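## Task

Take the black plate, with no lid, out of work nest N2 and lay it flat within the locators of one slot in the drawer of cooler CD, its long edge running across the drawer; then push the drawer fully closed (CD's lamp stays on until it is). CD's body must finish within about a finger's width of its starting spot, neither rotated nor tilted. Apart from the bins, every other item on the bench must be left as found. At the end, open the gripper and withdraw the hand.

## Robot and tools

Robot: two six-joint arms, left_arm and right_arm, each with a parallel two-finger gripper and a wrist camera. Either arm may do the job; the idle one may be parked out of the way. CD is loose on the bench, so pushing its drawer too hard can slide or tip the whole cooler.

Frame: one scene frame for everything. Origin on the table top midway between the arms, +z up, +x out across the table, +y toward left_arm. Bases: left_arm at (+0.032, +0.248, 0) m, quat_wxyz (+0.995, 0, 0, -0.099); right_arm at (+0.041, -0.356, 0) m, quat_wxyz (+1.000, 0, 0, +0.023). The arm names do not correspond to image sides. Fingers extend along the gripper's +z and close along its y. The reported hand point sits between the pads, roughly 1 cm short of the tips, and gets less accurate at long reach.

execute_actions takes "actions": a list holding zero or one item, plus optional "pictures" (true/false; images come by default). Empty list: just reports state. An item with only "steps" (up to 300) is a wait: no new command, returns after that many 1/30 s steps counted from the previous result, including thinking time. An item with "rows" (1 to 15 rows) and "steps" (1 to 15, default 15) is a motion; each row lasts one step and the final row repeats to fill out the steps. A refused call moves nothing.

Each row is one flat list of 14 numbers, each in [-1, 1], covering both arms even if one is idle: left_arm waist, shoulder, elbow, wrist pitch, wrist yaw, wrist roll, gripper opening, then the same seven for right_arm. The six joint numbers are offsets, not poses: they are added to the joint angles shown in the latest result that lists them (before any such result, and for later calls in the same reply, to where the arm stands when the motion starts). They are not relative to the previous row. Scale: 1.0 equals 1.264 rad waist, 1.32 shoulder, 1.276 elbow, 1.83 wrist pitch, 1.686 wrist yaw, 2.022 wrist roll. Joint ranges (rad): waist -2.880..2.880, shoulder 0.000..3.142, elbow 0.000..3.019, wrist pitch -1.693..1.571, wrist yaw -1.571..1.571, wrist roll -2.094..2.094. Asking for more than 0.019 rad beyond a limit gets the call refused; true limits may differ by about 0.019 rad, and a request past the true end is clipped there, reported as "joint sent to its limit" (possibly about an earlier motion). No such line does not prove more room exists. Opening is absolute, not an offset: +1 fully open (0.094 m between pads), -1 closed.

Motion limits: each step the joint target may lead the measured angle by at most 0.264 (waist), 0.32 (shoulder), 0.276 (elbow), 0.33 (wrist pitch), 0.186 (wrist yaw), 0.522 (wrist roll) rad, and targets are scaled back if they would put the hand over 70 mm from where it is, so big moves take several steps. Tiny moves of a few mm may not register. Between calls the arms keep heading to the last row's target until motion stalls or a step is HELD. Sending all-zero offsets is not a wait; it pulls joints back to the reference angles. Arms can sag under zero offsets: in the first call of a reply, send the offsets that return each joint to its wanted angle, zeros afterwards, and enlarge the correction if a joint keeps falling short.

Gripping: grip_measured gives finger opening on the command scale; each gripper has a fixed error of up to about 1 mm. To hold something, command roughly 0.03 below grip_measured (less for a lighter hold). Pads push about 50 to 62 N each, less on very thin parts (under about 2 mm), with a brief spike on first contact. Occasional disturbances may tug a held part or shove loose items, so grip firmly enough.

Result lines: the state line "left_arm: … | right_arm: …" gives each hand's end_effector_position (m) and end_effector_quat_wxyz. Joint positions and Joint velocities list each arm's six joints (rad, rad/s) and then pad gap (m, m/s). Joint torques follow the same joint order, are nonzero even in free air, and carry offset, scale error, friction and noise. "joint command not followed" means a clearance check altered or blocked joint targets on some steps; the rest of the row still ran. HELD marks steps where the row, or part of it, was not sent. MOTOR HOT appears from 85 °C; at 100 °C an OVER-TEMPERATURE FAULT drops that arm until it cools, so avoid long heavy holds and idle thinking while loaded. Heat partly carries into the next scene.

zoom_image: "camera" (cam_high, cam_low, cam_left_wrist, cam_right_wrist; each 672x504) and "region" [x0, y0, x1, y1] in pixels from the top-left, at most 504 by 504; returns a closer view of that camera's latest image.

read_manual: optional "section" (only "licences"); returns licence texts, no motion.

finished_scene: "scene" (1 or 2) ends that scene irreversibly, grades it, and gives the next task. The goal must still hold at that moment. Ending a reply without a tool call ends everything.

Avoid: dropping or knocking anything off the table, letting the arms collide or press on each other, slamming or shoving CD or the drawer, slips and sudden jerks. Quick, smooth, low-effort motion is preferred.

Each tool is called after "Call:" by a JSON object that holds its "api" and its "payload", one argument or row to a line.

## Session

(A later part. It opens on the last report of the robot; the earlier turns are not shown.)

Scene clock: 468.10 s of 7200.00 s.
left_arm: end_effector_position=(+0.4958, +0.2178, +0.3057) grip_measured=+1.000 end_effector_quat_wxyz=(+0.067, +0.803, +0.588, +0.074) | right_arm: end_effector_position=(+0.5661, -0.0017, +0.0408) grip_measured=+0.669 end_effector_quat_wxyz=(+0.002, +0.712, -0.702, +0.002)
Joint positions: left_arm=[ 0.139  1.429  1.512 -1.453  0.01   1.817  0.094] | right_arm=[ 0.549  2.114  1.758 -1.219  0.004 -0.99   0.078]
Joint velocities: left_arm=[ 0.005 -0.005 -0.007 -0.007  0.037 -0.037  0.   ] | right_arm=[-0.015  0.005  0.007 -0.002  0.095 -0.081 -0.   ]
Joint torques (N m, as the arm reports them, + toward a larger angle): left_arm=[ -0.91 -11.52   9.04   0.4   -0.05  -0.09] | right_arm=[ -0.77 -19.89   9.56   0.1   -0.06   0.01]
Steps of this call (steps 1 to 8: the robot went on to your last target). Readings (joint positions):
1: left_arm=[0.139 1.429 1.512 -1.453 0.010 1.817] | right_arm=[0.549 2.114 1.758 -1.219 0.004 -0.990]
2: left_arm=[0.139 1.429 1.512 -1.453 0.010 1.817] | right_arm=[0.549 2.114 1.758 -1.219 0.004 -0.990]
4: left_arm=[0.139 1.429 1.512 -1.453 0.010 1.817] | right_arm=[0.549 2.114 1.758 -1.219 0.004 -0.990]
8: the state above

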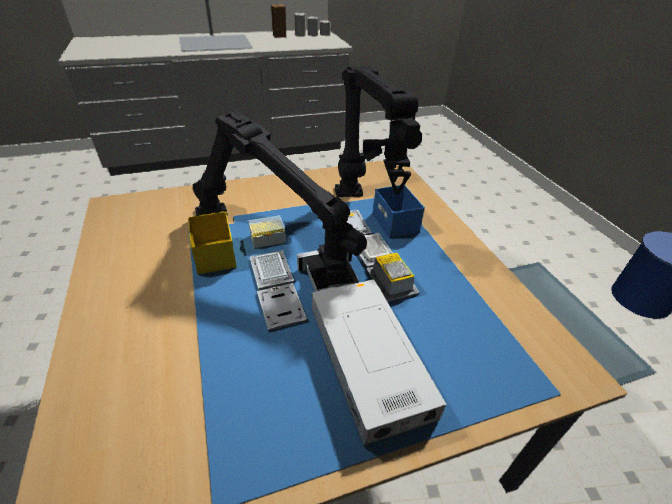

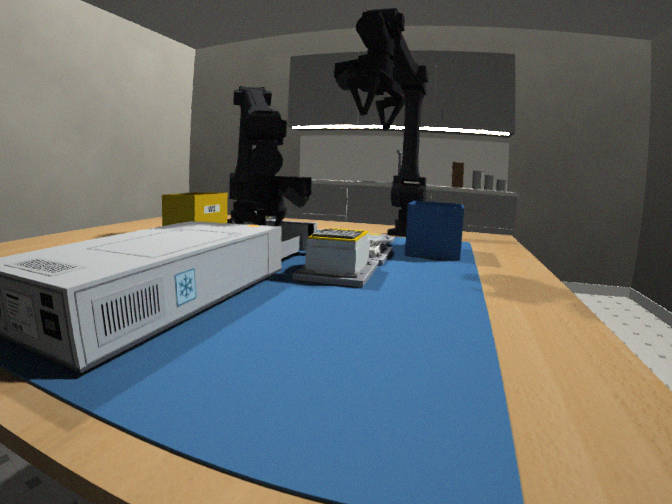

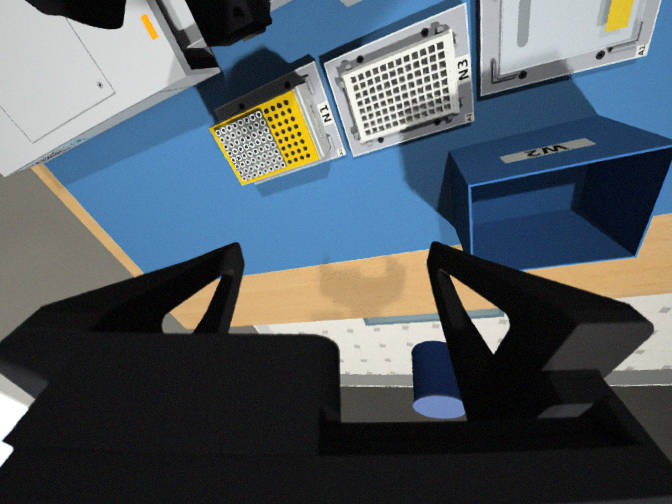

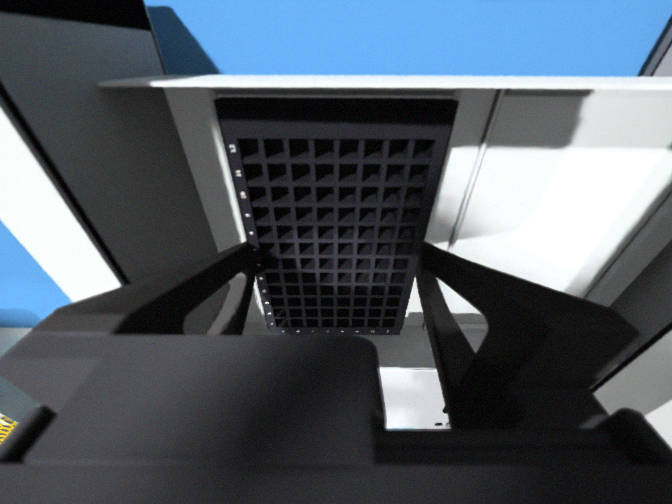

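Call:
{"api": "execute_actions", "payload": {
  "actions": [
    {"rows": [
[0,0,0.015,0,0,0,0.9, 0,0.010,0.008,0,0,0,0.68],
[0,0,0.015,0,0,0,0.8, 0,0.008,0.010,0,0,0,0.71],
[0,0,0.015,0,0,0,0.7, 0,0.004,0.015,-0.002,0,0,0.74],
[0,0,0.015,0,0,0,0.6, 0,-0.004,0.022,-0.004,0,0,0.76],
[0,0,0.015,0,0,0,0.5, 0,-0.012,0.028,-0.0055,0,0,0.76],
[0,0,0.015,0,0,0,0.4, 0,-0.0170,0.0310,-0.0066,0,0,0.76],
[0,0,0.015,0,0,0,0.3, 0,-0.0185,0.0319,-0.0076,0,0,0.76],
[0,0,0.015,0,0,0,0.2, 0,-0.0198,0.0335,-0.0087,0,0,0.76],
[0,0,0.015,0,0,0,0.1, 0,-0.0207,0.0357,-0.0108,0,0,0.76],
[0,0,0.015,0,0,0,0.0, 0,-0.0219,0.0383,-0.0134,0,0,0.76],
[0,0,0.015,0,0,0,-0.1, 0,-0.0234,0.0415,-0.0166,0,0,0.76],
[0,0,0.015,0,0,0,-0.2, 0,-0.0252,0.0452,-0.0203,0,0,0.76],
[0,0,0.015,0,0,0,-0.3, 0,-0.0270,0.0491,-0.0245,0,0,0.76],
[0,0,0.015,0,0,0,-0.4, 0,-0.0289,0.0534,-0.0290,0,0,0.76],
[0,0,0.015,0,0,0,-0.5, 0,-0.0308,0.0580,-0.0337,0,0,0.76]
], "steps": 15}
  ],
  "pictures": false
}}

Call:
{"api": "execute_actions", "payload": {
  "actions": [
    {"rows": [
[0,0,0.015,0,0,0,-0.6, 0,-0.0220,0.0481,-0.0213,0,0,0.76],
[0,0,0.015,0,0,0,-0.7, 0,-0.0238,0.0531,-0.0264,0,0,0.76],
[0,0,0.015,0,0,0,-0.8, 0,-0.0255,0.0580,-0.0316,0,0,0.76],
[0,0,0.015,0,0,0,-0.88, 0,-0.0271,0.0628,-0.0367,0,0,0.76],
[0,0,0.015,0,0,0,-0.94, 0,-0.0289,0.0675,-0.0416,0,0,0.76],
[0,0,0.015,0,0,0,-0.98, 0,-0.0305,0.0719,-0.0463,0,0,0.76],
[0,0,0.015,0,0,0,-1, 0,-0.0317,0.0761,-0.0507,0,0,0.76],
[0,0,0.015,0,0,0,-1, 0,-0.0328,0.0796,-0.0546,0,0,0.76],
[0,0,0.015,0,0,0,-1, 0,-0.0339,0.0826,-0.0580,0,0,0.76],
[0,0,0.015,0,0,0,-1, 0,-0.0348,0.0849,-0.0609,0,0,0.76],
[0,0,0.015,0,0,0,-1, 0,-0.0354,0.0864,-0.0631,0,0,0.76],
[0,0,0.015,0,0,0,-1, 0,-0.0355,0.0868,-0.0644,0,0,0.76],
[0,0,0.015,0,0,0,-1, 0,-0.0355,0.0868,-0.0649,0,0,0.76]
], "steps": 15}
  ],
  "pictures": false
}}

Call:
{"api": "execute_actions", "payload": {
  "actions": [
    {"steps": 6}
  ]
}}

Scene clock: 513.53 s of 7200.00 s.
left_arm: end_effector_position=(+0.4958, +0.2178, +0.3057) grip_measured=-0.451 end_effector_quat_wxyz=(+0.067, +0.803, +0.588, +0.074) | right_arm: end_effector_position=(+0.5668, -0.0012, +0.0584) grip_measured=+0.757 end_effector_quat_wxyz=(+0.001, +0.712, -0.702, +0.002)
Joint positions: left_arm=[ 0.139  1.429  1.512 -1.453  0.01   1.817  0.026] | right_arm=[ 0.549  2.098  1.78  -1.253  0.004 -0.99   0.083]
Joint velocities: left_arm=[-0.024  0.005 -0.007  0.002 -0.007 -0.007 -0.097] | right_arm=[-0.015 -0.063  0.164 -0.232 -0.081 -0.022 -0.002]
Joint torques (N m, as the arm reports them, + toward a larger angle): left_arm=[ -0.84 -11.72   9.02   0.38  -0.05  -0.09] | right_arm=[ -0.63 -25.96  13.83  -0.27  -0.06   0.01]
Steps of this call (steps 1 to 15: the robot went on to your last target; steps 16 to 90: nothing new was sent; then 41.93 s passed at rest; steps 91 to 105: all 15 steps of this action). Readings (joint positions):
91: left_arm=[0.139 1.429 1.512 -1.453 0.010 1.817] | right_arm=[0.549 2.114 1.758 -1.219 0.004 -0.990]
92: left_arm=[0.139 1.429 1.512 -1.453 0.010 1.817] | right_arm=[0.549 2.114 1.758 -1.219 0.004 -0.990]
94: left_arm=[0.139 1.429 1.512 -1.453 0.010 1.817] | right_arm=[0.549 2.114 1.758 -1.219 0.004 -0.990]
98: left_arm=[0.139 1.429 1.512 -1.453 0.010 1.817] | right_arm=[0.549 2.110 1.758 -1.220 0.004 -0.990]
105: the state above

Scene clock: 514.03 s of 7200.00 s.
left_arm: end_effector_position=(+0.4958, +0.2178, +0.3057) grip_measured=-0.982 end_effector_quat_wxyz=(+0.067, +0.803, +0.588, +0.074) | right_arm: end_effector_position=(+0.5686, +0.0000, +0.1132) grip_measured=+0.757 end_effector_quat_wxyz=(-0.007, +0.712, -0.702, +0.003)
Joint positions: left_arm=[ 0.139  1.429  1.512 -1.453  0.01   1.817  0.001] | right_arm=[ 0.549  2.054  1.856 -1.358  0.004 -0.99   0.083]
Joint velocities: left_arm=[-0.005 -0.015  0.007  0.007 -0.022 -0.007  0.   ] | right_arm=[ 0.005 -0.034 -0.012 -0.042  0.007  0.022  0.   ]
Joint torques (N m, as the arm reports them, + toward a larger angle): left_arm=[ -0.75 -11.89   8.99   0.46  -0.06  -0.08] | right_arm=[ -0.63 -23.57  13.41  -0.4   -0.06   0.  ]
Steps of this call (steps 1 to 15: all 15 steps of this action). Readings (joint positions):
1: left_arm=[0.139 1.429 1.512 -1.453 0.010 1.817] | right_arm=[0.549 2.095 1.786 -1.262 0.004 -0.990]
2: left_arm=[0.139 1.429 1.512 -1.453 0.010 1.817] | right_arm=[0.549 2.093 1.793 -1.271 0.004 -0.990]
4: left_arm=[0.139 1.429 1.512 -1.453 0.010 1.817] | right_arm=[0.549 2.086 1.806 -1.290 0.004 -0.990]
8: left_arm=[0.139 1.429 1.512 -1.453 0.010 1.817] | right_arm=[0.549 2.072 1.833 -1.325 0.004 -0.990]
15: the state above

Scene clock: 514.23 s of 7200.00 s.
left_arm: end_effector_position=(+0.4958, +0.2178, +0.3057) grip_measured=-0.982 end_effector_quat_wxyz=(+0.067, +0.803, +0.588, +0.074) | right_arm: end_effector_position=(+0.5681, -0.0003, +0.1134) grip_measured=+0.757 end_effector_quat_wxyz=(-0.006, +0.712, -0.702, +0.003)
Joint positions: left_arm=[ 0.139  1.429  1.512 -1.453  0.01   1.817  0.001] | right_arm=[ 0.549  2.054  1.856 -1.36   0.004 -0.99   0.083]
Joint velocities: left_arm=[-0.005 -0.005  0.002  0.017  0.037  0.022  0.001] | right_arm=[ 0.005  0.005  0.007 -0.012 -0.022  0.007  0.   ]
Joint torques (N m, as the arm reports them, + toward a larger angle): left_arm=[ -0.74 -11.71   9.07   0.44  -0.04  -0.09] | right_arm=[ -1.03 -23.49  13.38  -0.27  -0.07   0.01]
Steps of this call (steps 1 to 6: the robot went on to your last target). Readings (joint positions):
1: left_arm=[0.139 1.429 1.512 -1.453 0.010 1.817] | right_arm=[0.549 2.054 1.856 -1.359 0.004 -0.990]
2: left_arm=[0.139 1.429 1.512 -1.453 0.010 1.817] | right_arm=[0.549 2.054 1.856 -1.359 0.004 -0.990]
4: left_arm=[0.139 1.429 1.512 -1.453 0.010 1.817] | right_arm=[0.549 2.054 1.856 -1.360 0.004 -0.990]
6: the state above

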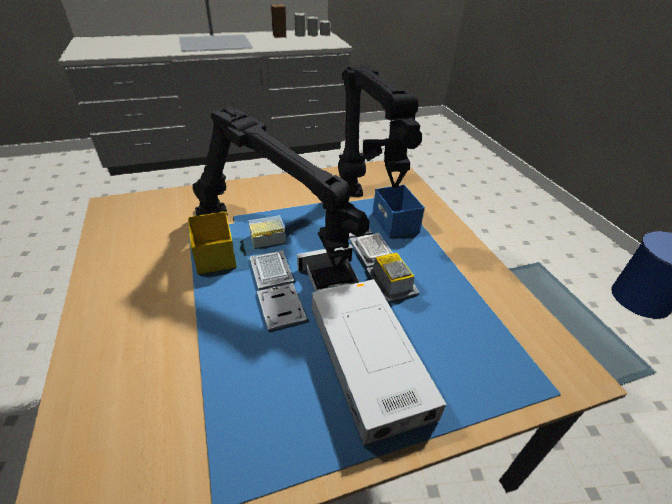

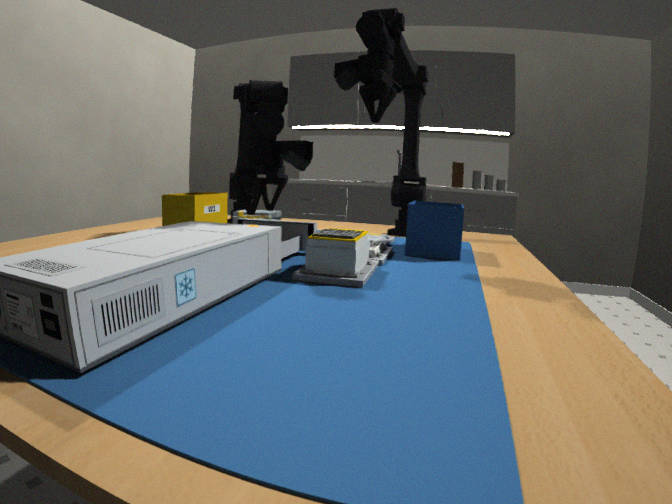

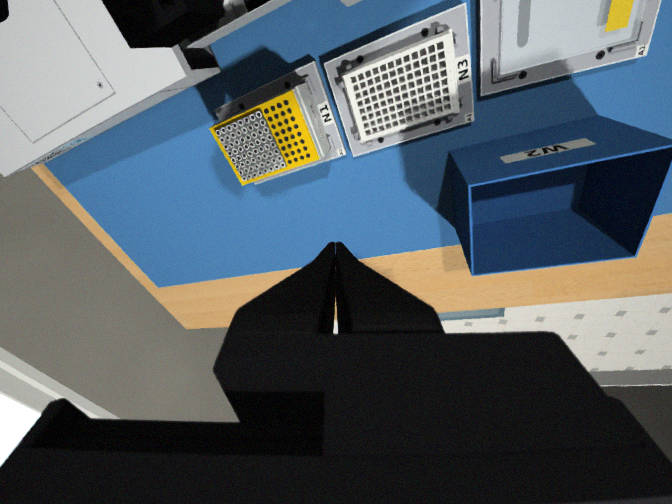

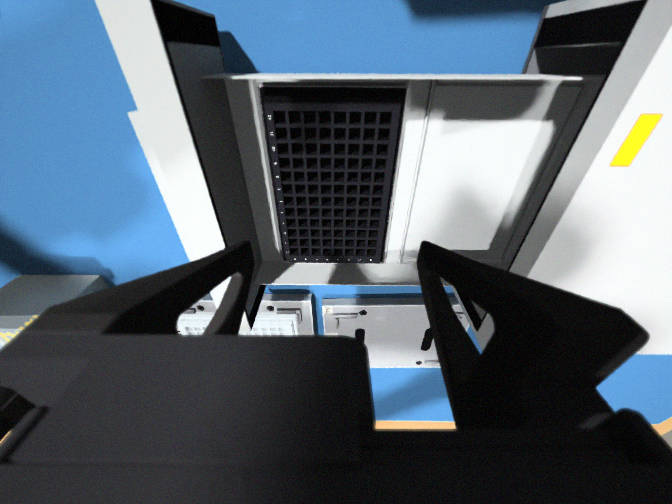

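Call:
{"api": "zoom_image", "payload": {
  "camera": "cam_right_wrist",
  "region": [220, 60, 450, 290]
}}

Region (220, 60, 450, 290) of cam_right_wrist's 672x504 image, scaled by 2.191, with more detail than that image has.

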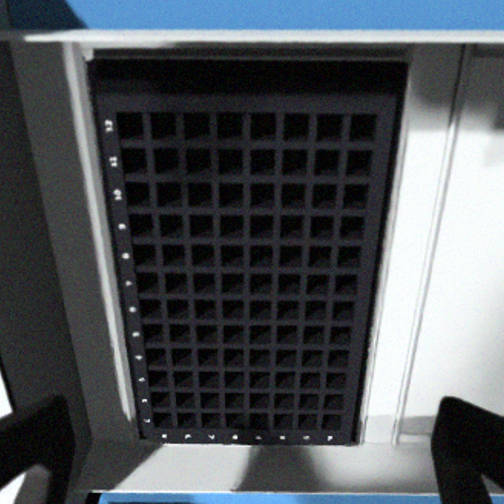

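Call:
{"api": "execute_actions", "payload": {
  "actions": [
    {"rows": [
[0,0,0.015,0,0,0,-1, 0.0044,-0.0133,0.008,0.0050,0,0.0065,0.7],
[0,0,0.015,0,0,0,-1, 0.0064,-0.0173,-0.0036,0.0090,0,0.0080,0.62],
[0,0,0.015,0,0,0,-1, 0.0081,-0.0227,-0.0098,0.0113,0,0.0098,0.53],
[0,0,0.015,0,0,0,-1, 0.0104,-0.0294,-0.0182,0.0145,0,0.0119,0.44],
[0,0,0.015,0,0,0,-1, 0.0127,-0.0372,-0.0286,0.0185,0,0.0143,0.35],
[0,0,0.015,0,0,0,-1, 0.0158,-0.0461,-0.0408,0.0231,0,0.0170,0.26],
[0,0,0.015,0,0,0,-1, 0.0194,-0.0549,-0.0546,0.0283,0,0.0199,0.17],
[0,0,0.015,0,0,0,-1, 0.0235,-0.0655,-0.0699,0.0341,0,0.0230,0.08],
[0,0,0.015,0,0,0,-1, 0.0280,-0.0768,-0.0864,0.0404,0,0.0262,-0.01],
[0,0,0.015,0,0,0,-1, 0.0329,-0.0877,-0.1040,0.0471,0,0.0296,-0.10],
[0,0,0.015,0,0,0,-1, 0.0379,-0.1000,-0.1226,0.0541,0,0.0330,-0.19],
[0,0,0.015,0,0,0,-1, 0.0432,-0.1127,-0.1418,0.0614,0,0.0365,-0.28],
[0,0,0.015,0,0,0,-1, 0.0486,-0.1256,-0.1616,0.0689,0,0.0401,-0.37],
[0,0,0.015,0,0,0,-1, 0.0541,-0.1387,-0.1818,0.0766,0,0.0437,-0.46],
[0,0,0.015,0,0,0,-1, 0.0597,-0.1518,-0.2022,0.0843,0,0.0472,-0.55]
], "steps": 15}
  ],
  "pictures": false
}}

Call:
{"api": "execute_actions", "payload": {
  "actions": [
    {"rows": [
[0,0,0.015,0,0,0,-1, 0.0221,-0.0581,-0.0595,0.0302,0,0.0211,-0.64],
[0,0,0.015,0,0,0,-1, 0.0276,-0.0708,-0.0797,0.0378,0,0.0245,-0.73],
[0,0,0.015,0,0,0,-1, 0.0331,-0.0832,-0.0995,0.0453,0,0.0277,-0.82],
[0,0,0.015,0,0,0,-1, 0.0383,-0.0951,-0.1187,0.0526,0,0.0308,-0.89],
[0,0,0.015,0,0,0,-1, 0.0434,-0.1064,-0.1373,0.0597,0,0.0337,-0.94],
[0,0,0.015,0,0,0,-1, 0.0482,-0.1170,-0.1549,0.0664,0,0.0363,-0.98],
[0,0,0.015,0,0,0,-1, 0.0527,-0.1268,-0.1714,0.0726,0,0.0387,-1],
[0,0,0.015,0,0,0,-1, 0.0569,-0.1357,-0.1867,0.0784,0,0.0409,-1],
[0,0,0.015,0,0,0,-1, 0.0607,-0.1435,-0.2005,0.0837,0,0.0427,-1],
[0,0,0.015,0,0,0,-1, 0.0640,-0.1501,-0.2127,0.0883,0,0.0442,-1],
[0,0,0.015,0,0,0,-1, 0.0668,-0.1555,-0.2231,0.0922,0,0.0452,-1],
[0,0,0.015,0,0,0,-1, 0.0691,-0.1595,-0.2315,0.0954,0,0.0459,-1],
[0,0,0.015,0,0,0,-1, 0.0708,-0.1620,-0.2377,0.0978,0,0.0462,-1],
[0,0,0.015,0,0,0,-1, 0.0719,-0.1628,-0.2416,0.0993,0,0.0462,-1],
[0,0,0.015,0,0,0,-1, 0.0722,-0.1628,-0.2429,0.0998,0,0.0462,-1]
], "steps": 15}
  ],
  "pictures": false
}}

Call:
{"api": "execute_actions", "payload": {
  "actions": [
    {"steps": 10}
  ]
}}

Scene clock: 574.03 s of 7200.00 s.
left_arm: end_effector_position=(+0.4958, +0.2178, +0.3057) grip_measured=-0.982 end_effector_quat_wxyz=(+0.067, +0.803, +0.588, +0.074) | right_arm: end_effector_position=(+0.5165, +0.0017, +0.1258) grip_measured=-0.504 end_effector_quat_wxyz=(-0.035, +0.709, -0.704, +0.007)
Joint positions: left_arm=[ 0.139  1.429  1.512 -1.453  0.01   1.817  0.001] | right_arm=[ 0.6    1.897  1.642 -1.245  0.004 -0.931  0.023]
Joint velocities: left_arm=[-0.015  0.005 -0.017  0.017  0.022 -0.022 -0.   ] | right_arm=[ 0.259 -0.542 -0.711  0.408  0.081  0.256 -0.087]
Joint torques (N m, as the arm reports them, + toward a larger angle): left_arm=[ -0.95 -11.87   9.04   0.45  -0.04  -0.09] | right_arm=[ -0.12 -21.22   9.82   0.68  -0.06   0.1 ]
Steps of this call (steps 1 to 15: the robot went on to your last target; steps 16 to 90: nothing new was sent; then 56.30 s passed at rest; steps 91 to 105: all 15 steps of this action). Readings (joint positions):
91: left_arm=[0.139 1.429 1.512 -1.453 0.010 1.817] | right_arm=[0.549 2.053 1.856 -1.360 0.004 -0.990]
92: left_arm=[0.139 1.429 1.512 -1.453 0.010 1.817] | right_arm=[0.549 2.053 1.855 -1.359 0.004 -0.989]
94: left_arm=[0.139 1.429 1.512 -1.453 0.010 1.817] | right_arm=[0.550 2.047 1.847 -1.353 0.004 -0.984]
98: left_arm=[0.139 1.429 1.512 -1.453 0.010 1.817] | right_arm=[0.556 2.012 1.796 -1.326 0.004 -0.970]
105: the state above

Scene clock: 574.53 s of 7200.00 s.
left_arm: end_effector_position=(+0.4958, +0.2178, +0.3057) grip_measured=-0.982 end_effector_quat_wxyz=(+0.067, +0.803, +0.588, +0.074) | right_arm: end_effector_position=(+0.4335, -0.0041, +0.1256) grip_measured=-0.996 end_effector_quat_wxyz=(-0.069, +0.711, -0.700, +0.006)
Joint positions: left_arm=[ 0.139  1.429  1.512 -1.453  0.01   1.817  0.001] | right_arm=[ 0.687  1.687  1.341 -1.085  0.004 -0.855  0.   ]
Joint velocities: left_arm=[-0.005  0.015 -0.002 -0.007  0.022  0.007  0.001] | right_arm=[ 0.044 -0.034 -0.193  0.095 -0.007  0.037 -0.   ]
Joint torques (N m, as the arm reports them, + toward a larger angle): left_arm=[ -0.76 -11.77   9.01   0.39  -0.03  -0.08] | right_arm=[ -0.53 -17.27  10.01   1.01  -0.05   0.12]
Steps of this call (steps 1 to 15: all 15 steps of this action). Readings (joint positions):
1: left_arm=[0.139 1.429 1.512 -1.453 0.010 1.817] | right_arm=[0.609 1.877 1.615 -1.230 0.004 -0.924]
2: left_arm=[0.139 1.429 1.512 -1.453 0.010 1.817] | right_arm=[0.618 1.856 1.587 -1.215 0.004 -0.918]
4: left_arm=[0.139 1.429 1.512 -1.453 0.010 1.817] | right_arm=[0.635 1.814 1.533 -1.189 0.004 -0.905]
8: left_arm=[0.139 1.429 1.512 -1.453 0.010 1.817] | right_arm=[0.662 1.742 1.441 -1.139 0.004 -0.881]
15: the state above

Scene clock: 574.87 s of 7200.00 s.
left_arm: end_effector_position=(+0.4958, +0.2178, +0.3057) grip_measured=-0.982 end_effector_quat_wxyz=(+0.067, +0.803, +0.588, +0.074) | right_arm: end_effector_position=(+0.4315, -0.0049, +0.1216) grip_measured=-0.996 end_effector_quat_wxyz=(-0.068, +0.709, -0.702, +0.006)
Joint positions: left_arm=[ 0.139  1.429  1.512 -1.453  0.01   1.817  0.001] | right_arm=[ 0.688  1.687  1.33  -1.076  0.004 -0.847  0.   ]
Joint velocities: left_arm=[-0.015 -0.005  0.022  0.007 -0.051  0.037 -0.002] | right_arm=[ 0.005 -0.005  0.002 -0.007 -0.066  0.037 -0.001]
Joint torques (N m, as the arm reports them, + toward a larger angle): left_arm=[ -0.43 -11.77   9.02   0.44  -0.05  -0.09] | right_arm=[ -0.33 -17.75  10.12   1.13  -0.05   0.1 ]
Steps of this call (steps 1 to 10: the robot went on to your last target). Readings (joint positions):
1: left_arm=[0.139 1.429 1.512 -1.453 0.010 1.817] | right_arm=[0.688 1.687 1.336 -1.083 0.004 -0.853]
2: left_arm=[0.139 1.429 1.512 -1.453 0.010 1.817] | right_arm=[0.688 1.687 1.332 -1.081 0.004 -0.852]
4: left_arm=[0.139 1.429 1.512 -1.453 0.010 1.817] | right_arm=[0.688 1.687 1.330 -1.079 0.004 -0.850]
8: left_arm=[0.139 1.429 1.512 -1.453 0.010 1.817] | right_arm=[0.688 1.687 1.330 -1.076 0.004 -0.848]
10: the state above

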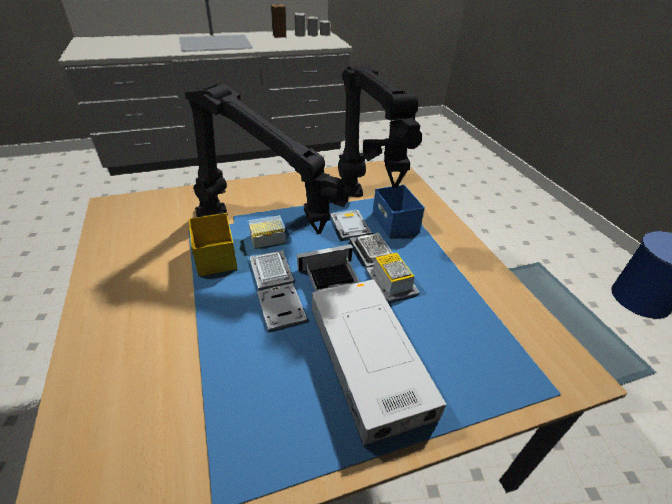

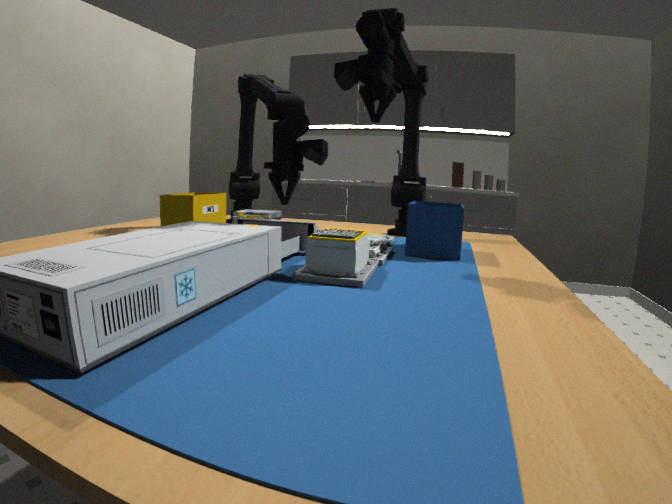

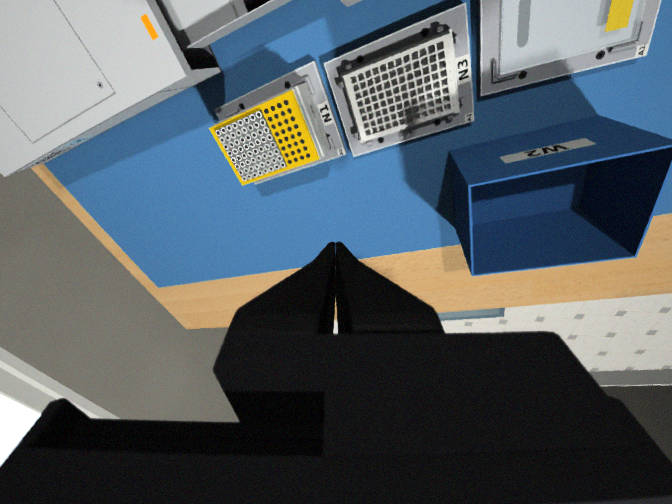

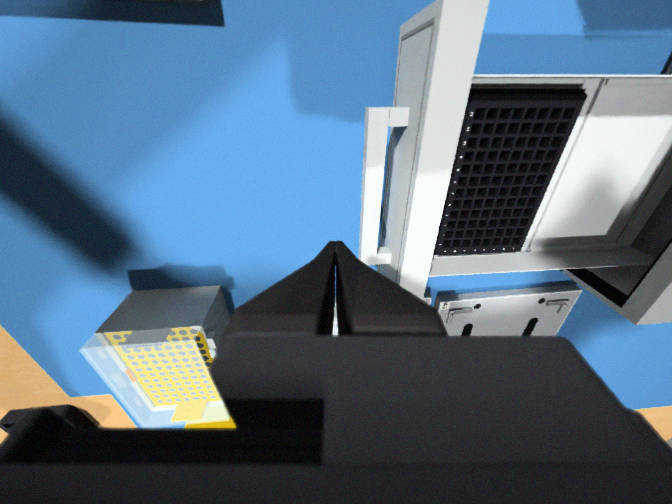

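Call:
{"api": "execute_actions", "payload": {
  "actions": [
    {"rows": [
[0,0,0.015,0,0,0,-1, 0,0.0192,0.0009,0.0085,0,0,-1],
[0,0,0.015,0,0,0,-1, 0,0.0337,-0.0010,0.0117,0,0,-1],
[0,0,0.015,0,0,0,-1, 0,0.0389,-0.0040,0.0166,0,0,-1],
[0,0,0.015,0,0,0,-1, 0,0.0452,-0.0079,0.0229,0,0,-1],
[0,0,0.015,0,0,0,-1, 0,0.0522,-0.0124,0.0304,0,0,-1],
[0,0,0.015,0,0,0,-1, 0,0.0597,-0.0174,0.0386,0,0,-1],
[0,0,0.015,0,0,0,-1, 0,0.0673,-0.0227,0.0473,0,0,-1],
[0,0,0.015,0,0,0,-1, 0,0.0748,-0.0280,0.0561,0,0,-1],
[0,0,0.015,0,0,0,-1, 0,0.0817,-0.0333,0.0648,0,0,-1],
[0,0,0.015,0,0,0,-1, 0,0.0880,-0.0383,0.0730,0,0,-1],
[0,0,0.015,0,0,0,-1, 0,0.0933,-0.0428,0.0805,0,0,-1],
[0,0,0.015,0,0,0,-1, 0,0.0971,-0.0467,0.0868,0,0,-1],
[0,0,0.015,0,0,0,-1, 0,0.0986,-0.0497,0.0917,0,0,-1],
[0,0,0.015,0,0,0,-1, 0,0.0989,-0.0516,0.0949,0,0,-1],
[0,0,0.015,0,0,0,-1, 0,0.0989,-0.0523,0.0960,0,0,-1]
], "steps": 15}
  ],
  "pictures": false
}}

Call:
{"api": "execute_actions", "payload": {
  "actions": [
    {"steps": 10}
  ]
}}

Scene clock: 588.77 s of 7200.00 s.
left_arm: end_effector_position=(+0.4958, +0.2178, +0.3057) grip_measured=-0.982 end_effector_quat_wxyz=(+0.067, +0.803, +0.588, +0.074) | right_arm: end_effector_position=(+0.4339, -0.0027, +0.0413) grip_measured=-0.996 end_effector_quat_wxyz=(-0.050, +0.710, -0.703, +0.005)
Joint positions: left_arm=[ 0.139  1.429  1.512 -1.453  0.01   1.817  0.001] | right_arm=[ 0.688  1.805  1.263 -0.927  0.004 -0.846  0.   ]
Joint velocities: left_arm=[-0.005 -0.005 -0.002 -0.022 -0.022  0.022  0.001] | right_arm=[ 0.005  0.181 -0.159  0.159  0.037 -0.022 -0.002]
Joint torques (N m, as the arm reports them, + toward a larger angle): left_arm=[ -0.76 -11.64   9.     0.4   -0.04  -0.09] | right_arm=[ -0.82 -18.15   9.85   1.    -0.05   0.01]
Steps of this call (steps 1 to 30: the robot went on to your last target; steps 31 to 90: nothing new was sent; then 10.40 s passed at rest; steps 91 to 105: all 15 steps of this action). Readings (joint positions):
91: left_arm=[0.139 1.429 1.512 -1.453 0.010 1.817] | right_arm=[0.688 1.687 1.330 -1.076 0.004 -0.846]
92: left_arm=[0.139 1.429 1.512 -1.453 0.010 1.817] | right_arm=[0.688 1.688 1.330 -1.076 0.004 -0.846]
94: left_arm=[0.139 1.429 1.512 -1.453 0.010 1.817] | right_arm=[0.688 1.695 1.329 -1.065 0.004 -0.846]
98: left_arm=[0.139 1.429 1.512 -1.453 0.010 1.817] | right_arm=[0.688 1.729 1.315 -1.015 0.004 -0.846]
105: the state above

Scene clock: 589.10 s of 7200.00 s.
left_arm: end_effector_position=(+0.4958, +0.2178, +0.3057) grip_measured=-0.982 end_effector_quat_wxyz=(+0.067, +0.803, +0.588, +0.074) | right_arm: end_effector_position=(+0.4331, -0.0034, +0.0347) grip_measured=-0.996 end_effector_quat_wxyz=(-0.049, +0.710, -0.703, +0.005)
Joint positions: left_arm=[ 0.139  1.429  1.512 -1.453  0.01   1.817  0.001] | right_arm=[ 0.688  1.813  1.255 -0.914  0.004 -0.846  0.   ]
Joint velocities: left_arm=[ 0.015 -0.015  0.007 -0.007 -0.007  0.051 -0.001] | right_arm=[-0.015 -0.005  0.002  0.012  0.051 -0.007 -0.   ]
Joint torques (N m, as the arm reports them, + toward a larger angle): left_arm=[ -0.39 -11.76   9.04   0.41  -0.04  -0.07] | right_arm=[ -0.72 -17.51   9.68   1.04  -0.05   0.  ]
Steps of this call (steps 1 to 10: the robot went on to your last target). Readings (joint positions):
1: left_arm=[0.139 1.429 1.512 -1.453 0.010 1.817] | right_arm=[0.688 1.810 1.259 -0.923 0.004 -0.846]
2: left_arm=[0.139 1.429 1.512 -1.453 0.010 1.817] | right_arm=[0.688 1.813 1.256 -0.921 0.004 -0.846]
4: left_arm=[0.139 1.429 1.512 -1.453 0.010 1.817] | right_arm=[0.688 1.813 1.255 -0.919 0.004 -0.846]
8: left_arm=[0.139 1.429 1.512 -1.453 0.010 1.817] | right_arm=[0.688 1.813 1.255 -0.915 0.004 -0.846]
10: the state above

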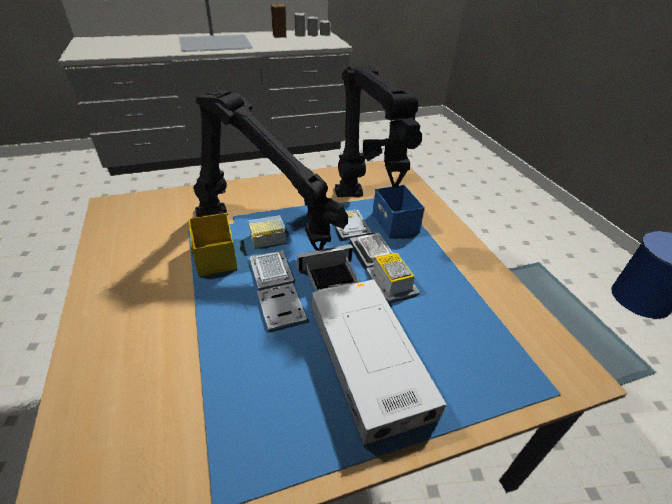

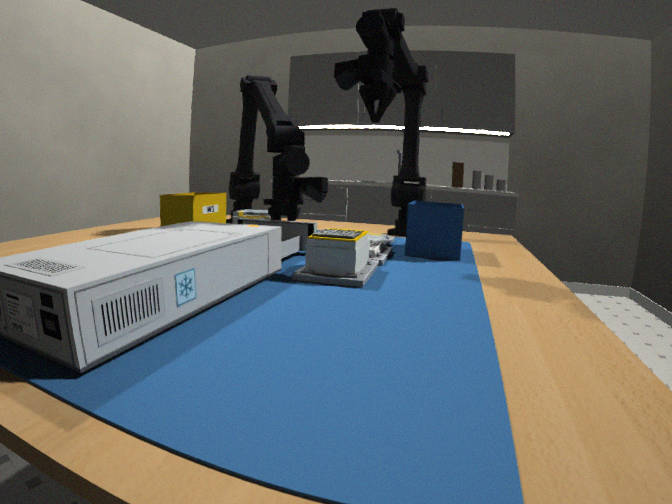

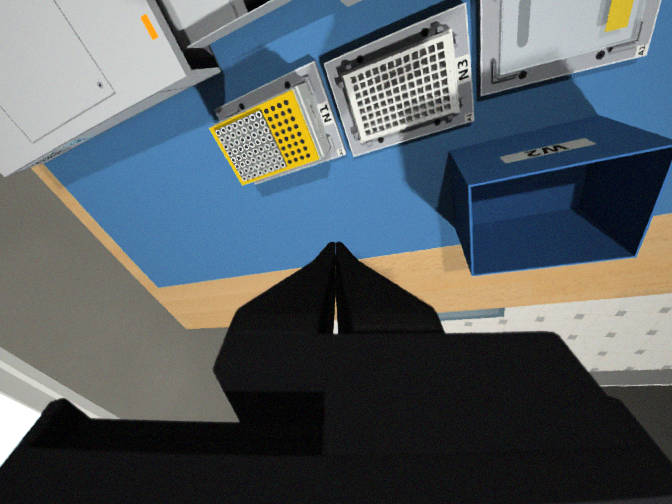

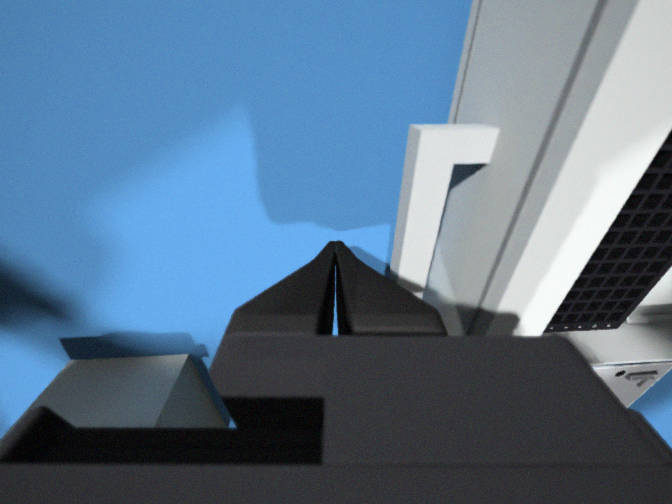

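Call:
{"api": "execute_actions", "payload": {
  "actions": [
    {"rows": [
[0,0,0.015,0,0,0,-1, -0.0051,0.0120,0.0230,-0.0030,0,-0.0038,-1],
[0,0,0.015,0,0,0,-1, -0.0086,0.0163,0.0351,-0.0059,0,-0.0071,-1],
[0,0,0.015,0,0,0,-1, -0.0105,0.0199,0.0400,-0.0077,0,-0.0084,-1],
[0,0,0.015,0,0,0,-1, -0.0124,0.0228,0.0435,-0.0085,0,-0.0097,-1],
[0,0,0.015,0,0,0,-1, -0.0144,0.0248,0.0469,-0.0092,0,-0.0111,-1],
[0,0,0.015,0,0,0,-1, -0.0163,0.0262,0.0504,-0.0100,0,-0.0124,-1],
[0,0,0.015,0,0,0,-1, -0.0182,0.0268,0.0538,-0.0107,0,-0.0137,-1],
[0,0,0.015,0,0,0,-1, -0.0202,0.0273,0.0572,-0.0115,0,-0.0150,-1],
[0,0,0.015,0,0,0,-1, -0.0221,0.0282,0.0609,-0.0123,0,-0.0163,-1],
[0,0,0.015,0,0,0,-1, -0.0239,0.0301,0.0649,-0.0132,0,-0.0174,-1],
[0,0,0.015,0,0,0,-1, -0.0263,0.0333,0.0699,-0.0144,0,-0.0189,-1],
[0,0,0.015,0,0,0,-1, -0.0290,0.0373,0.0760,-0.0157,0,-0.0206,-1],
[0,0,0.015,0,0,0,-1, -0.0322,0.0411,0.0832,-0.0174,0,-0.0226,-1],
[0,0,0.015,0,0,0,-1, -0.0358,0.0457,0.0914,-0.0193,0,-0.0249,-1],
[0,0,0.015,0,0,0,-1, -0.0394,0.0503,0.0997,-0.0213,0,-0.0271,-1]
], "steps": 15}
  ],
  "pictures": false
}}

Call:
{"api": "execute_actions", "payload": {
  "actions": [
    {"rows": [
[0,0,0.015,0,0,0,-1, -0.0152,0.0349,0.0574,-0.0116,0,-0.0152,-1],
[0,0,0.015,0,0,0,-1, -0.0191,0.0402,0.0671,-0.0139,0,-0.0177,-1],
[0,0,0.015,0,0,0,-1, -0.0230,0.0456,0.0767,-0.0162,0,-0.0201,-1],
[0,0,0.015,0,0,0,-1, -0.0269,0.0510,0.0866,-0.0186,0,-0.0225,-1],
[0,0,0.015,0,0,0,-1, -0.0307,0.0565,0.0965,-0.0210,0,-0.0249,-1],
[0,0,0.015,0,0,0,-1, -0.0345,0.0627,0.1065,-0.0235,0,-0.0273,-1],
[0,0,0.015,0,0,0,-1, -0.0382,0.0690,0.1166,-0.0260,0,-0.0296,-1],
[0,0,0.015,0,0,0,-1, -0.0419,0.0746,0.1269,-0.0286,0,-0.0318,-1],
[0,0,0.015,0,0,0,-1, -0.0451,0.0795,0.1361,-0.0309,0,-0.0339,-1],
[0,0,0.015,0,0,0,-1, -0.0479,0.0845,0.1442,-0.0330,0,-0.0356,-1],
[0,0,0.015,0,0,0,-1, -0.0502,0.0880,0.1513,-0.0348,0,-0.0371,-1],
[0,0,0.015,0,0,0,-1, -0.0522,0.0917,0.1571,-0.0363,0,-0.0383,-1],
[0,0,0.015,0,0,0,-1, -0.0534,0.0930,0.1607,-0.0372,0,-0.0391,-1],
[0,0,0.015,0,0,0,-1, -0.0542,0.0945,0.1631,-0.0378,0,-0.0396,-1],
[0,0,0.015,0,0,0,-1, -0.0546,0.0952,0.1643,-0.0381,0,-0.0398,-1]
], "steps": 15}
  ],
  "pictures": false
}}

Call:
{"api": "execute_actions", "payload": {
  "actions": [
    {"steps": 10}
  ]
}}

Scene clock: 631.20 s of 7200.00 s.
left_arm: end_effector_position=(+0.4958, +0.2178, +0.3057) grip_measured=-0.982 end_effector_quat_wxyz=(+0.067, +0.803, +0.588, +0.074) | right_arm: end_effector_position=(+0.4580, -0.0019, +0.0438) grip_measured=-0.996 end_effector_quat_wxyz=(-0.055, +0.710, -0.702, +0.006)
Joint positions: left_arm=[ 0.139  1.429  1.512 -1.453  0.01   1.817  0.001] | right_arm=[ 0.659  1.839  1.32  -0.942  0.003 -0.876  0.   ]
Joint velocities: left_arm=[-0.015 -0.024 -0.012  0.007 -0.022  0.022 -0.001] | right_arm=[-0.073  0.151  0.247 -0.159 -0.022 -0.139 -0.   ]
Joint torques (N m, as the arm reports them, + toward a larger angle): left_arm=[ -0.75 -11.86   8.98   0.39  -0.04  -0.11] | right_arm=[ -1.97 -15.45  13.71   0.48   0.02  -0.09]
Steps of this call (steps 1 to 30: the robot went on to your last target; steps 31 to 90: nothing new was sent; then 38.60 s passed at rest; steps 91 to 105: all 15 steps of this action). Readings (joint positions):
91: left_arm=[0.139 1.429 1.512 -1.453 0.010 1.817] | right_arm=[0.688 1.813 1.255 -0.914 0.004 -0.846]
92: left_arm=[0.139 1.429 1.512 -1.453 0.010 1.817] | right_arm=[0.688 1.813 1.255 -0.914 0.004 -0.847]
94: left_arm=[0.139 1.429 1.512 -1.453 0.010 1.817] | right_arm=[0.687 1.815 1.261 -0.916 0.004 -0.850]
98: left_arm=[0.139 1.429 1.512 -1.453 0.010 1.817] | right_arm=[0.677 1.822 1.282 -0.920 0.004 -0.858]
105: the state above

Scene clock: 631.70 s of 7200.00 s.
left_arm: end_effector_position=(+0.4958, +0.2178, +0.3057) grip_measured=-0.982 end_effector_quat_wxyz=(+0.067, +0.803, +0.588, +0.074) | right_arm: end_effector_position=(+0.5161, +0.0001, +0.0469) grip_measured=-0.996 end_effector_quat_wxyz=(-0.057, +0.709, -0.702, +0.010)
Joint positions: left_arm=[ 0.139  1.429  1.512 -1.453  0.01   1.817  0.001] | right_arm=[ 0.598  1.94   1.484 -0.999  0.003 -0.936  0.   ]
Joint velocities: left_arm=[ 0.005 -0.005  0.002 -0.002 -0.022 -0.007 -0.001] | right_arm=[-0.083  0.054  0.139 -0.017 -0.022 -0.007  0.   ]
Joint torques (N m, as the arm reports them, + toward a larger angle): left_arm=[ -0.69 -11.98   9.02   0.39  -0.04  -0.08] | right_arm=[ -1.1  -18.61  12.99   0.04  -0.08  -0.09]
Steps of this call (steps 1 to 15: all 15 steps of this action). Readings (joint positions):
1: left_arm=[0.139 1.429 1.512 -1.453 0.010 1.817] | right_arm=[0.656 1.845 1.330 -0.947 0.003 -0.880]
2: left_arm=[0.139 1.429 1.512 -1.453 0.010 1.817] | right_arm=[0.653 1.851 1.339 -0.954 0.003 -0.884]
4: left_arm=[0.139 1.429 1.512 -1.453 0.010 1.817] | right_arm=[0.646 1.866 1.362 -0.965 0.003 -0.892]
8: left_arm=[0.139 1.429 1.512 -1.453 0.010 1.817] | right_arm=[0.628 1.898 1.413 -0.982 0.003 -0.910]
15: the state above

Scene clock: 632.03 s of 7200.00 s.
left_arm: end_effector_position=(+0.4958, +0.2178, +0.3057) grip_measured=-0.982 end_effector_quat_wxyz=(+0.067, +0.803, +0.588, +0.074) | right_arm: end_effector_position=(+0.5193, -0.0007, +0.0486) grip_measured=-0.996 end_effector_quat_wxyz=(-0.059, +0.711, -0.700, +0.010)
Joint positions: left_arm=[ 0.139  1.429  1.512 -1.453  0.01   1.817  0.001] | right_arm=[ 0.594  1.941  1.49  -1.     0.003 -0.946  0.   ]
Joint velocities: left_arm=[ 0.005 -0.015 -0.002  0.002 -0.037 -0.037  0.   ] | right_arm=[-0.015 -0.015 -0.012  0.002 -0.007 -0.051  0.   ]
Joint torques (N m, as the arm reports them, + toward a larger angle): left_arm=[ -0.63 -11.66   9.02   0.41  -0.05  -0.09] | right_arm=[ -1.08 -18.32  13.24   0.    -0.05  -0.09]
Steps of this call (steps 1 to 10: the robot went on to your last target). Readings (joint positions):
1: left_arm=[0.139 1.429 1.512 -1.453 0.010 1.817] | right_arm=[0.596 1.941 1.487 -0.999 0.003 -0.939]
2: left_arm=[0.139 1.429 1.512 -1.453 0.010 1.817] | right_arm=[0.594 1.941 1.489 -0.999 0.003 -0.940]
4: left_arm=[0.139 1.429 1.512 -1.453 0.010 1.817] | right_arm=[0.594 1.941 1.490 -1.000 0.003 -0.943]
8: left_arm=[0.139 1.429 1.512 -1.453 0.010 1.817] | right_arm=[0.594 1.941 1.490 -1.000 0.003 -0.945]
10: the state above

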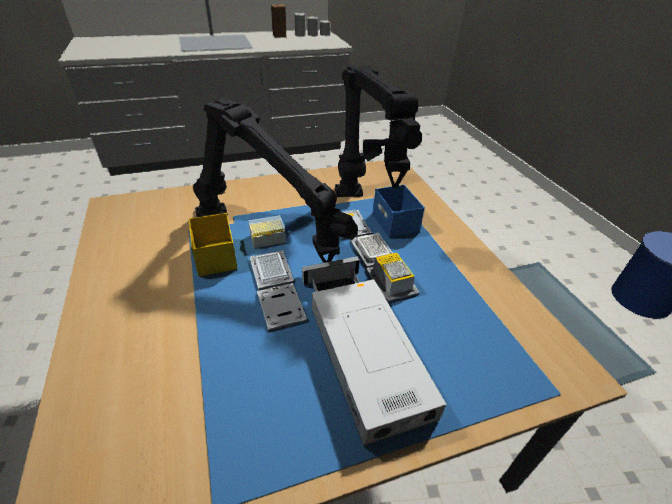

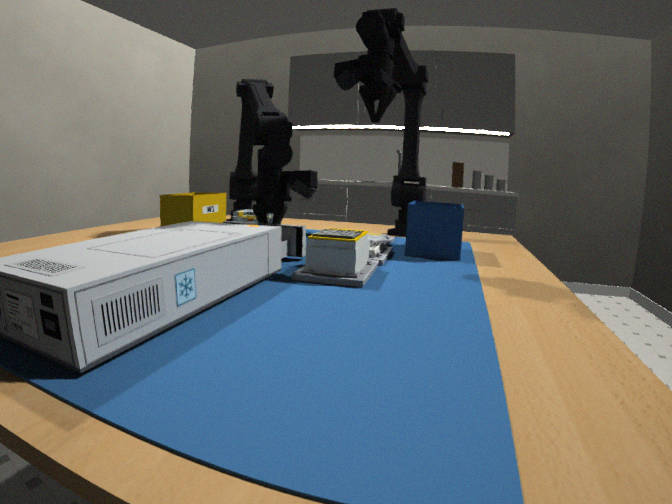

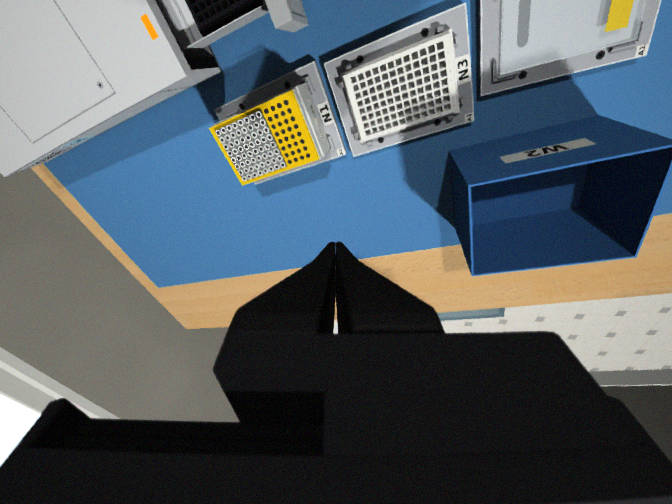

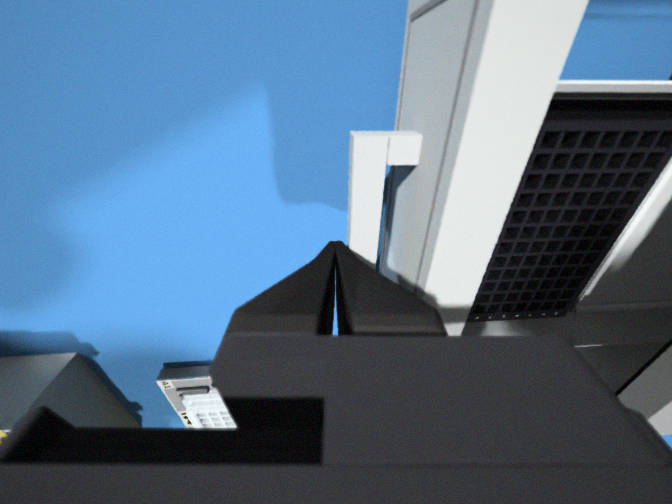

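Call:
{"api": "execute_actions", "payload": {
  "actions": [
    {"rows": [
[0,0,0.015,0,0,0,-1, -0.0083,0.0239,0.0319,-0.0031,0,-0.0062,-1],
[0,0,0.015,0,0,0,-1, -0.0093,0.0264,0.0347,-0.0038,0,-0.0073,-1],
[0,0,0.015,0,0,0,-1, -0.0107,0.0290,0.0390,-0.0049,0,-0.0088,-1],
[0,0,0.015,0,0,0,-1, -0.0125,0.0325,0.0447,-0.0064,0,-0.0103,-1],
[0,0,0.015,0,0,0,-1, -0.0148,0.0369,0.0520,-0.0083,0,-0.0120,-1],
[0,0,0.015,0,0,0,-1, -0.0173,0.0419,0.0603,-0.0105,0,-0.0137,-1],
[0,0,0.015,0,0,0,-1, -0.0200,0.0468,0.0692,-0.0128,0,-0.0154,-1],
[0,0,0.015,0,0,0,-1, -0.0227,0.0518,0.0782,-0.0152,0,-0.0170,-1],
[0,0,0.015,0,0,0,-1, -0.0254,0.0572,0.0872,-0.0177,0,-0.0186,-1],
[0,0,0.015,0,0,0,-1, -0.0280,0.0627,0.0964,-0.0201,0,-0.0202,-1],
[0,0,0.015,0,0,0,-1, -0.0305,0.0681,0.1056,-0.0226,0,-0.0218,-1],
[0,0,0.015,0,0,0,-1, -0.0331,0.0736,0.1150,-0.0251,0,-0.0234,-1],
[0,0,0.015,0,0,0,-1, -0.0357,0.0792,0.1244,-0.0277,0,-0.0250,-1],
[0,0,0.015,0,0,0,-1, -0.0382,0.0848,0.1339,-0.0303,0,-0.0265,-1],
[0,0,0.015,0,0,0,-1, -0.0407,0.0904,0.1435,-0.0330,0,-0.0280,-1]
], "steps": 15}
  ],
  "pictures": false
}}

Call:
{"api": "execute_actions", "payload": {
  "actions": [
    {"rows": [
[0,0,0.015,0,0,0,-1, -0.0135,0.0342,0.0632,-0.0127,0,-0.0122,-1],
[0,0,0.015,0,0,0,-1, -0.0160,0.0400,0.0730,-0.0154,0,-0.0137,-1],
[0,0,0.015,0,0,0,-1, -0.0184,0.0457,0.0828,-0.0182,0,-0.0151,-1],
[0,0,0.015,0,0,0,-1, -0.0208,0.0514,0.0928,-0.0210,0,-0.0166,-1],
[0,0,0.015,0,0,0,-1, -0.0231,0.0573,0.1028,-0.0238,0,-0.0181,-1],
[0,0,0.015,0,0,0,-1, -0.0255,0.0631,0.1130,-0.0267,0,-0.0193,-1],
[0,0,0.015,0,0,0,-1, -0.0278,0.0689,0.1232,-0.0296,0,-0.0204,-1],
[0,0,0.015,0,0,0,-1, -0.0298,0.0742,0.1324,-0.0322,0,-0.0213,-1],
[0,0,0.015,0,0,0,-1, -0.0316,0.0786,0.1402,-0.0344,0,-0.0220,-1],
[0,0,0.015,0,0,0,-1, -0.0329,0.0823,0.1466,-0.0362,0,-0.0224,-1],
[0,0,0.015,0,0,0,-1, -0.0336,0.0851,0.1516,-0.0377,0,-0.0227,-1],
[0,0,0.015,0,0,0,-1, -0.0340,0.0871,0.1550,-0.0387,0,-0.0228,-1],
[0,0,0.015,0,0,0,-1, -0.0342,0.0883,0.1571,-0.0393,0,-0.0229,-1],
[0,0,0.015,0,0,0,-1, -0.0342,0.0889,0.1583,-0.0396,0,-0.0229,-1],
[0,0,0.015,0,0,0,-1, -0.0342,0.0892,0.1589,-0.0398,0,-0.0229,-1]
], "steps": 15}
  ],
  "pictures": false
}}

Call:
{"api": "execute_actions", "payload": {
  "actions": [
    {"steps": 8}
  ]
}}

Scene clock: 675.70 s of 7200.00 s.
left_arm: end_effector_position=(+0.4958, +0.2178, +0.3057) grip_measured=-0.982 end_effector_quat_wxyz=(+0.067, +0.803, +0.588, +0.074) | right_arm: end_effector_position=(+0.5558, +0.0012, +0.0471) grip_measured=-0.996 end_effector_quat_wxyz=(-0.057, +0.712, -0.700, +0.012)
Joint positions: left_arm=[ 0.139  1.429  1.512 -1.453  0.01   1.817  0.001] | right_arm=[ 0.561  2.017  1.61  -1.045  0.003 -0.979  0.   ]
Joint velocities: left_arm=[ 0.005 -0.015 -0.007  0.002  0.007 -0.037 -0.   ] | right_arm=[-0.122  0.22   0.354 -0.12  -0.081 -0.139 -0.   ]
Joint torques (N m, as the arm reports them, + toward a larger angle): left_arm=[ -0.64 -11.38   9.01   0.44  -0.05  -0.08] | right_arm=[ -1.92 -19.53  13.78   0.33  -0.08  -0.08]
Steps of this call (steps 1 to 30: the robot went on to your last target; steps 31 to 90: nothing new was sent; then 40.17 s passed at rest; steps 91 to 105: all 15 steps of this action). Readings (joint positions):
91: left_arm=[0.139 1.429 1.512 -1.453 0.010 1.817] | right_arm=[0.593 1.941 1.490 -1.000 0.003 -0.947]
92: left_arm=[0.139 1.429 1.512 -1.453 0.010 1.817] | right_arm=[0.593 1.941 1.491 -1.000 0.003 -0.948]
94: left_arm=[0.139 1.429 1.512 -1.453 0.010 1.817] | right_arm=[0.593 1.944 1.494 -1.003 0.003 -0.950]
98: left_arm=[0.139 1.429 1.512 -1.453 0.010 1.817] | right_arm=[0.587 1.964 1.524 -1.020 0.003 -0.958]
105: the state above

Scene clock: 676.20 s of 7200.00 s.
left_arm: end_effector_position=(+0.4958, +0.2178, +0.3057) grip_measured=-0.982 end_effector_quat_wxyz=(+0.067, +0.803, +0.588, +0.074) | right_arm: end_effector_position=(+0.6002, +0.0025, +0.0494) grip_measured=-0.996 end_effector_quat_wxyz=(-0.060, +0.710, -0.701, +0.015)
Joint positions: left_arm=[ 0.139  1.429  1.512 -1.453  0.01   1.817  0.001] | right_arm=[ 0.525  2.107  1.766 -1.106  0.003 -1.012  0.   ]
Joint velocities: left_arm=[-0.005 -0.005  0.007  0.002  0.007 -0.007 -0.001] | right_arm=[-0.044  0.034  0.066  0.002  0.007 -0.022 -0.   ]
Joint torques (N m, as the arm reports them, + toward a larger angle): left_arm=[ -0.92 -11.69   8.99   0.39  -0.06  -0.08] | right_arm=[ -0.77 -21.73  13.96  -0.02  -0.06  -0.11]
Steps of this call (steps 1 to 15: all 15 steps of this action). Readings (joint positions):
1: left_arm=[0.139 1.429 1.512 -1.453 0.010 1.817] | right_arm=[0.558 2.025 1.623 -1.050 0.003 -0.982]
2: left_arm=[0.139 1.429 1.512 -1.453 0.010 1.817] | right_arm=[0.555 2.032 1.635 -1.056 0.003 -0.984]
4: left_arm=[0.139 1.429 1.512 -1.453 0.010 1.817] | right_arm=[0.549 2.046 1.660 -1.067 0.003 -0.990]
8: left_arm=[0.139 1.429 1.512 -1.453 0.010 1.817] | right_arm=[0.539 2.075 1.710 -1.090 0.003 -1.001]
15: the state above

Scene clock: 676.47 s of 7200.00 s.
left_arm: end_effector_position=(+0.4958, +0.2178, +0.3057) grip_measured=-0.982 end_effector_quat_wxyz=(+0.067, +0.803, +0.588, +0.074) | right_arm: end_effector_position=(+0.6009, +0.0023, +0.0499) grip_measured=-0.996 end_effector_quat_wxyz=(-0.060, +0.711, -0.701, +0.015)
Joint positions: left_arm=[ 0.139  1.429  1.512 -1.453  0.01   1.817  0.001] | right_arm=[ 0.524  2.108  1.768 -1.108  0.003 -1.015  0.   ]
Joint velocities: left_arm=[ 0.005 -0.005  0.002 -0.012  0.022 -0.022  0.   ] | right_arm=[-0.005  0.005  0.002 -0.007  0.037 -0.022  0.001]
Joint torques (N m, as the arm reports them, + toward a larger angle): left_arm=[ -0.71 -11.69   9.     0.42  -0.03  -0.08] | right_arm=[ -1.29 -21.26  14.1    0.05  -0.07  -0.07]
Steps of this call (steps 1 to 8: the robot went on to your last target). Readings (joint positions):
1: left_arm=[0.139 1.429 1.512 -1.453 0.010 1.817] | right_arm=[0.524 2.108 1.767 -1.107 0.003 -1.013]
2: left_arm=[0.139 1.429 1.512 -1.453 0.010 1.817] | right_arm=[0.524 2.108 1.767 -1.108 0.003 -1.013]
4: left_arm=[0.139 1.429 1.512 -1.453 0.010 1.817] | right_arm=[0.524 2.108 1.768 -1.108 0.003 -1.014]
8: the state above

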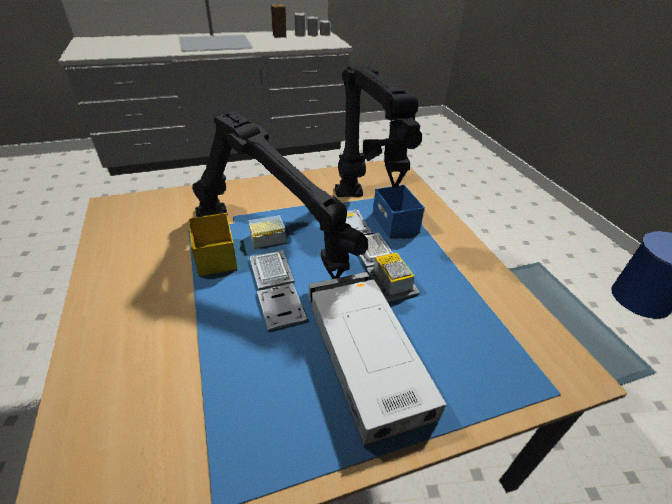

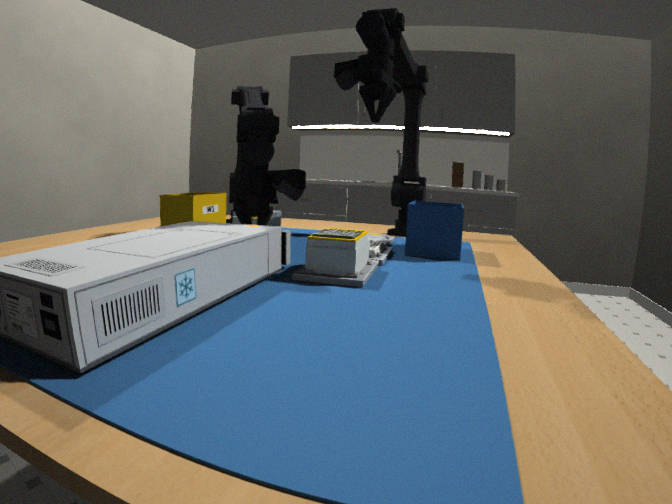

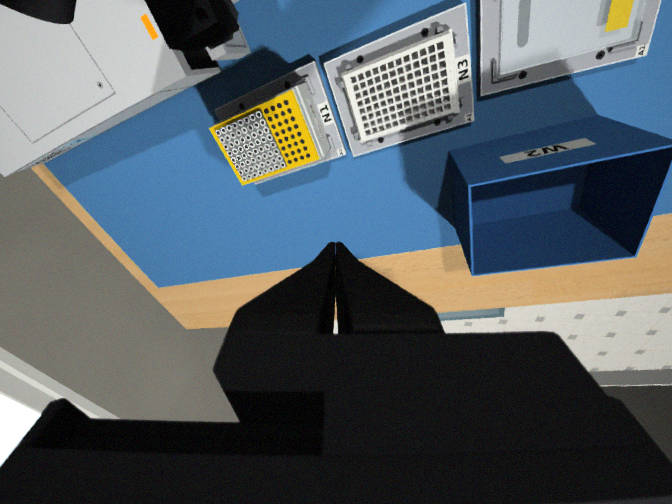

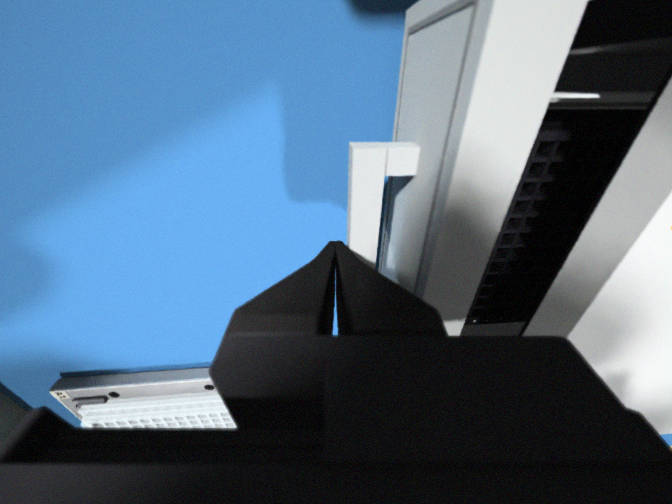

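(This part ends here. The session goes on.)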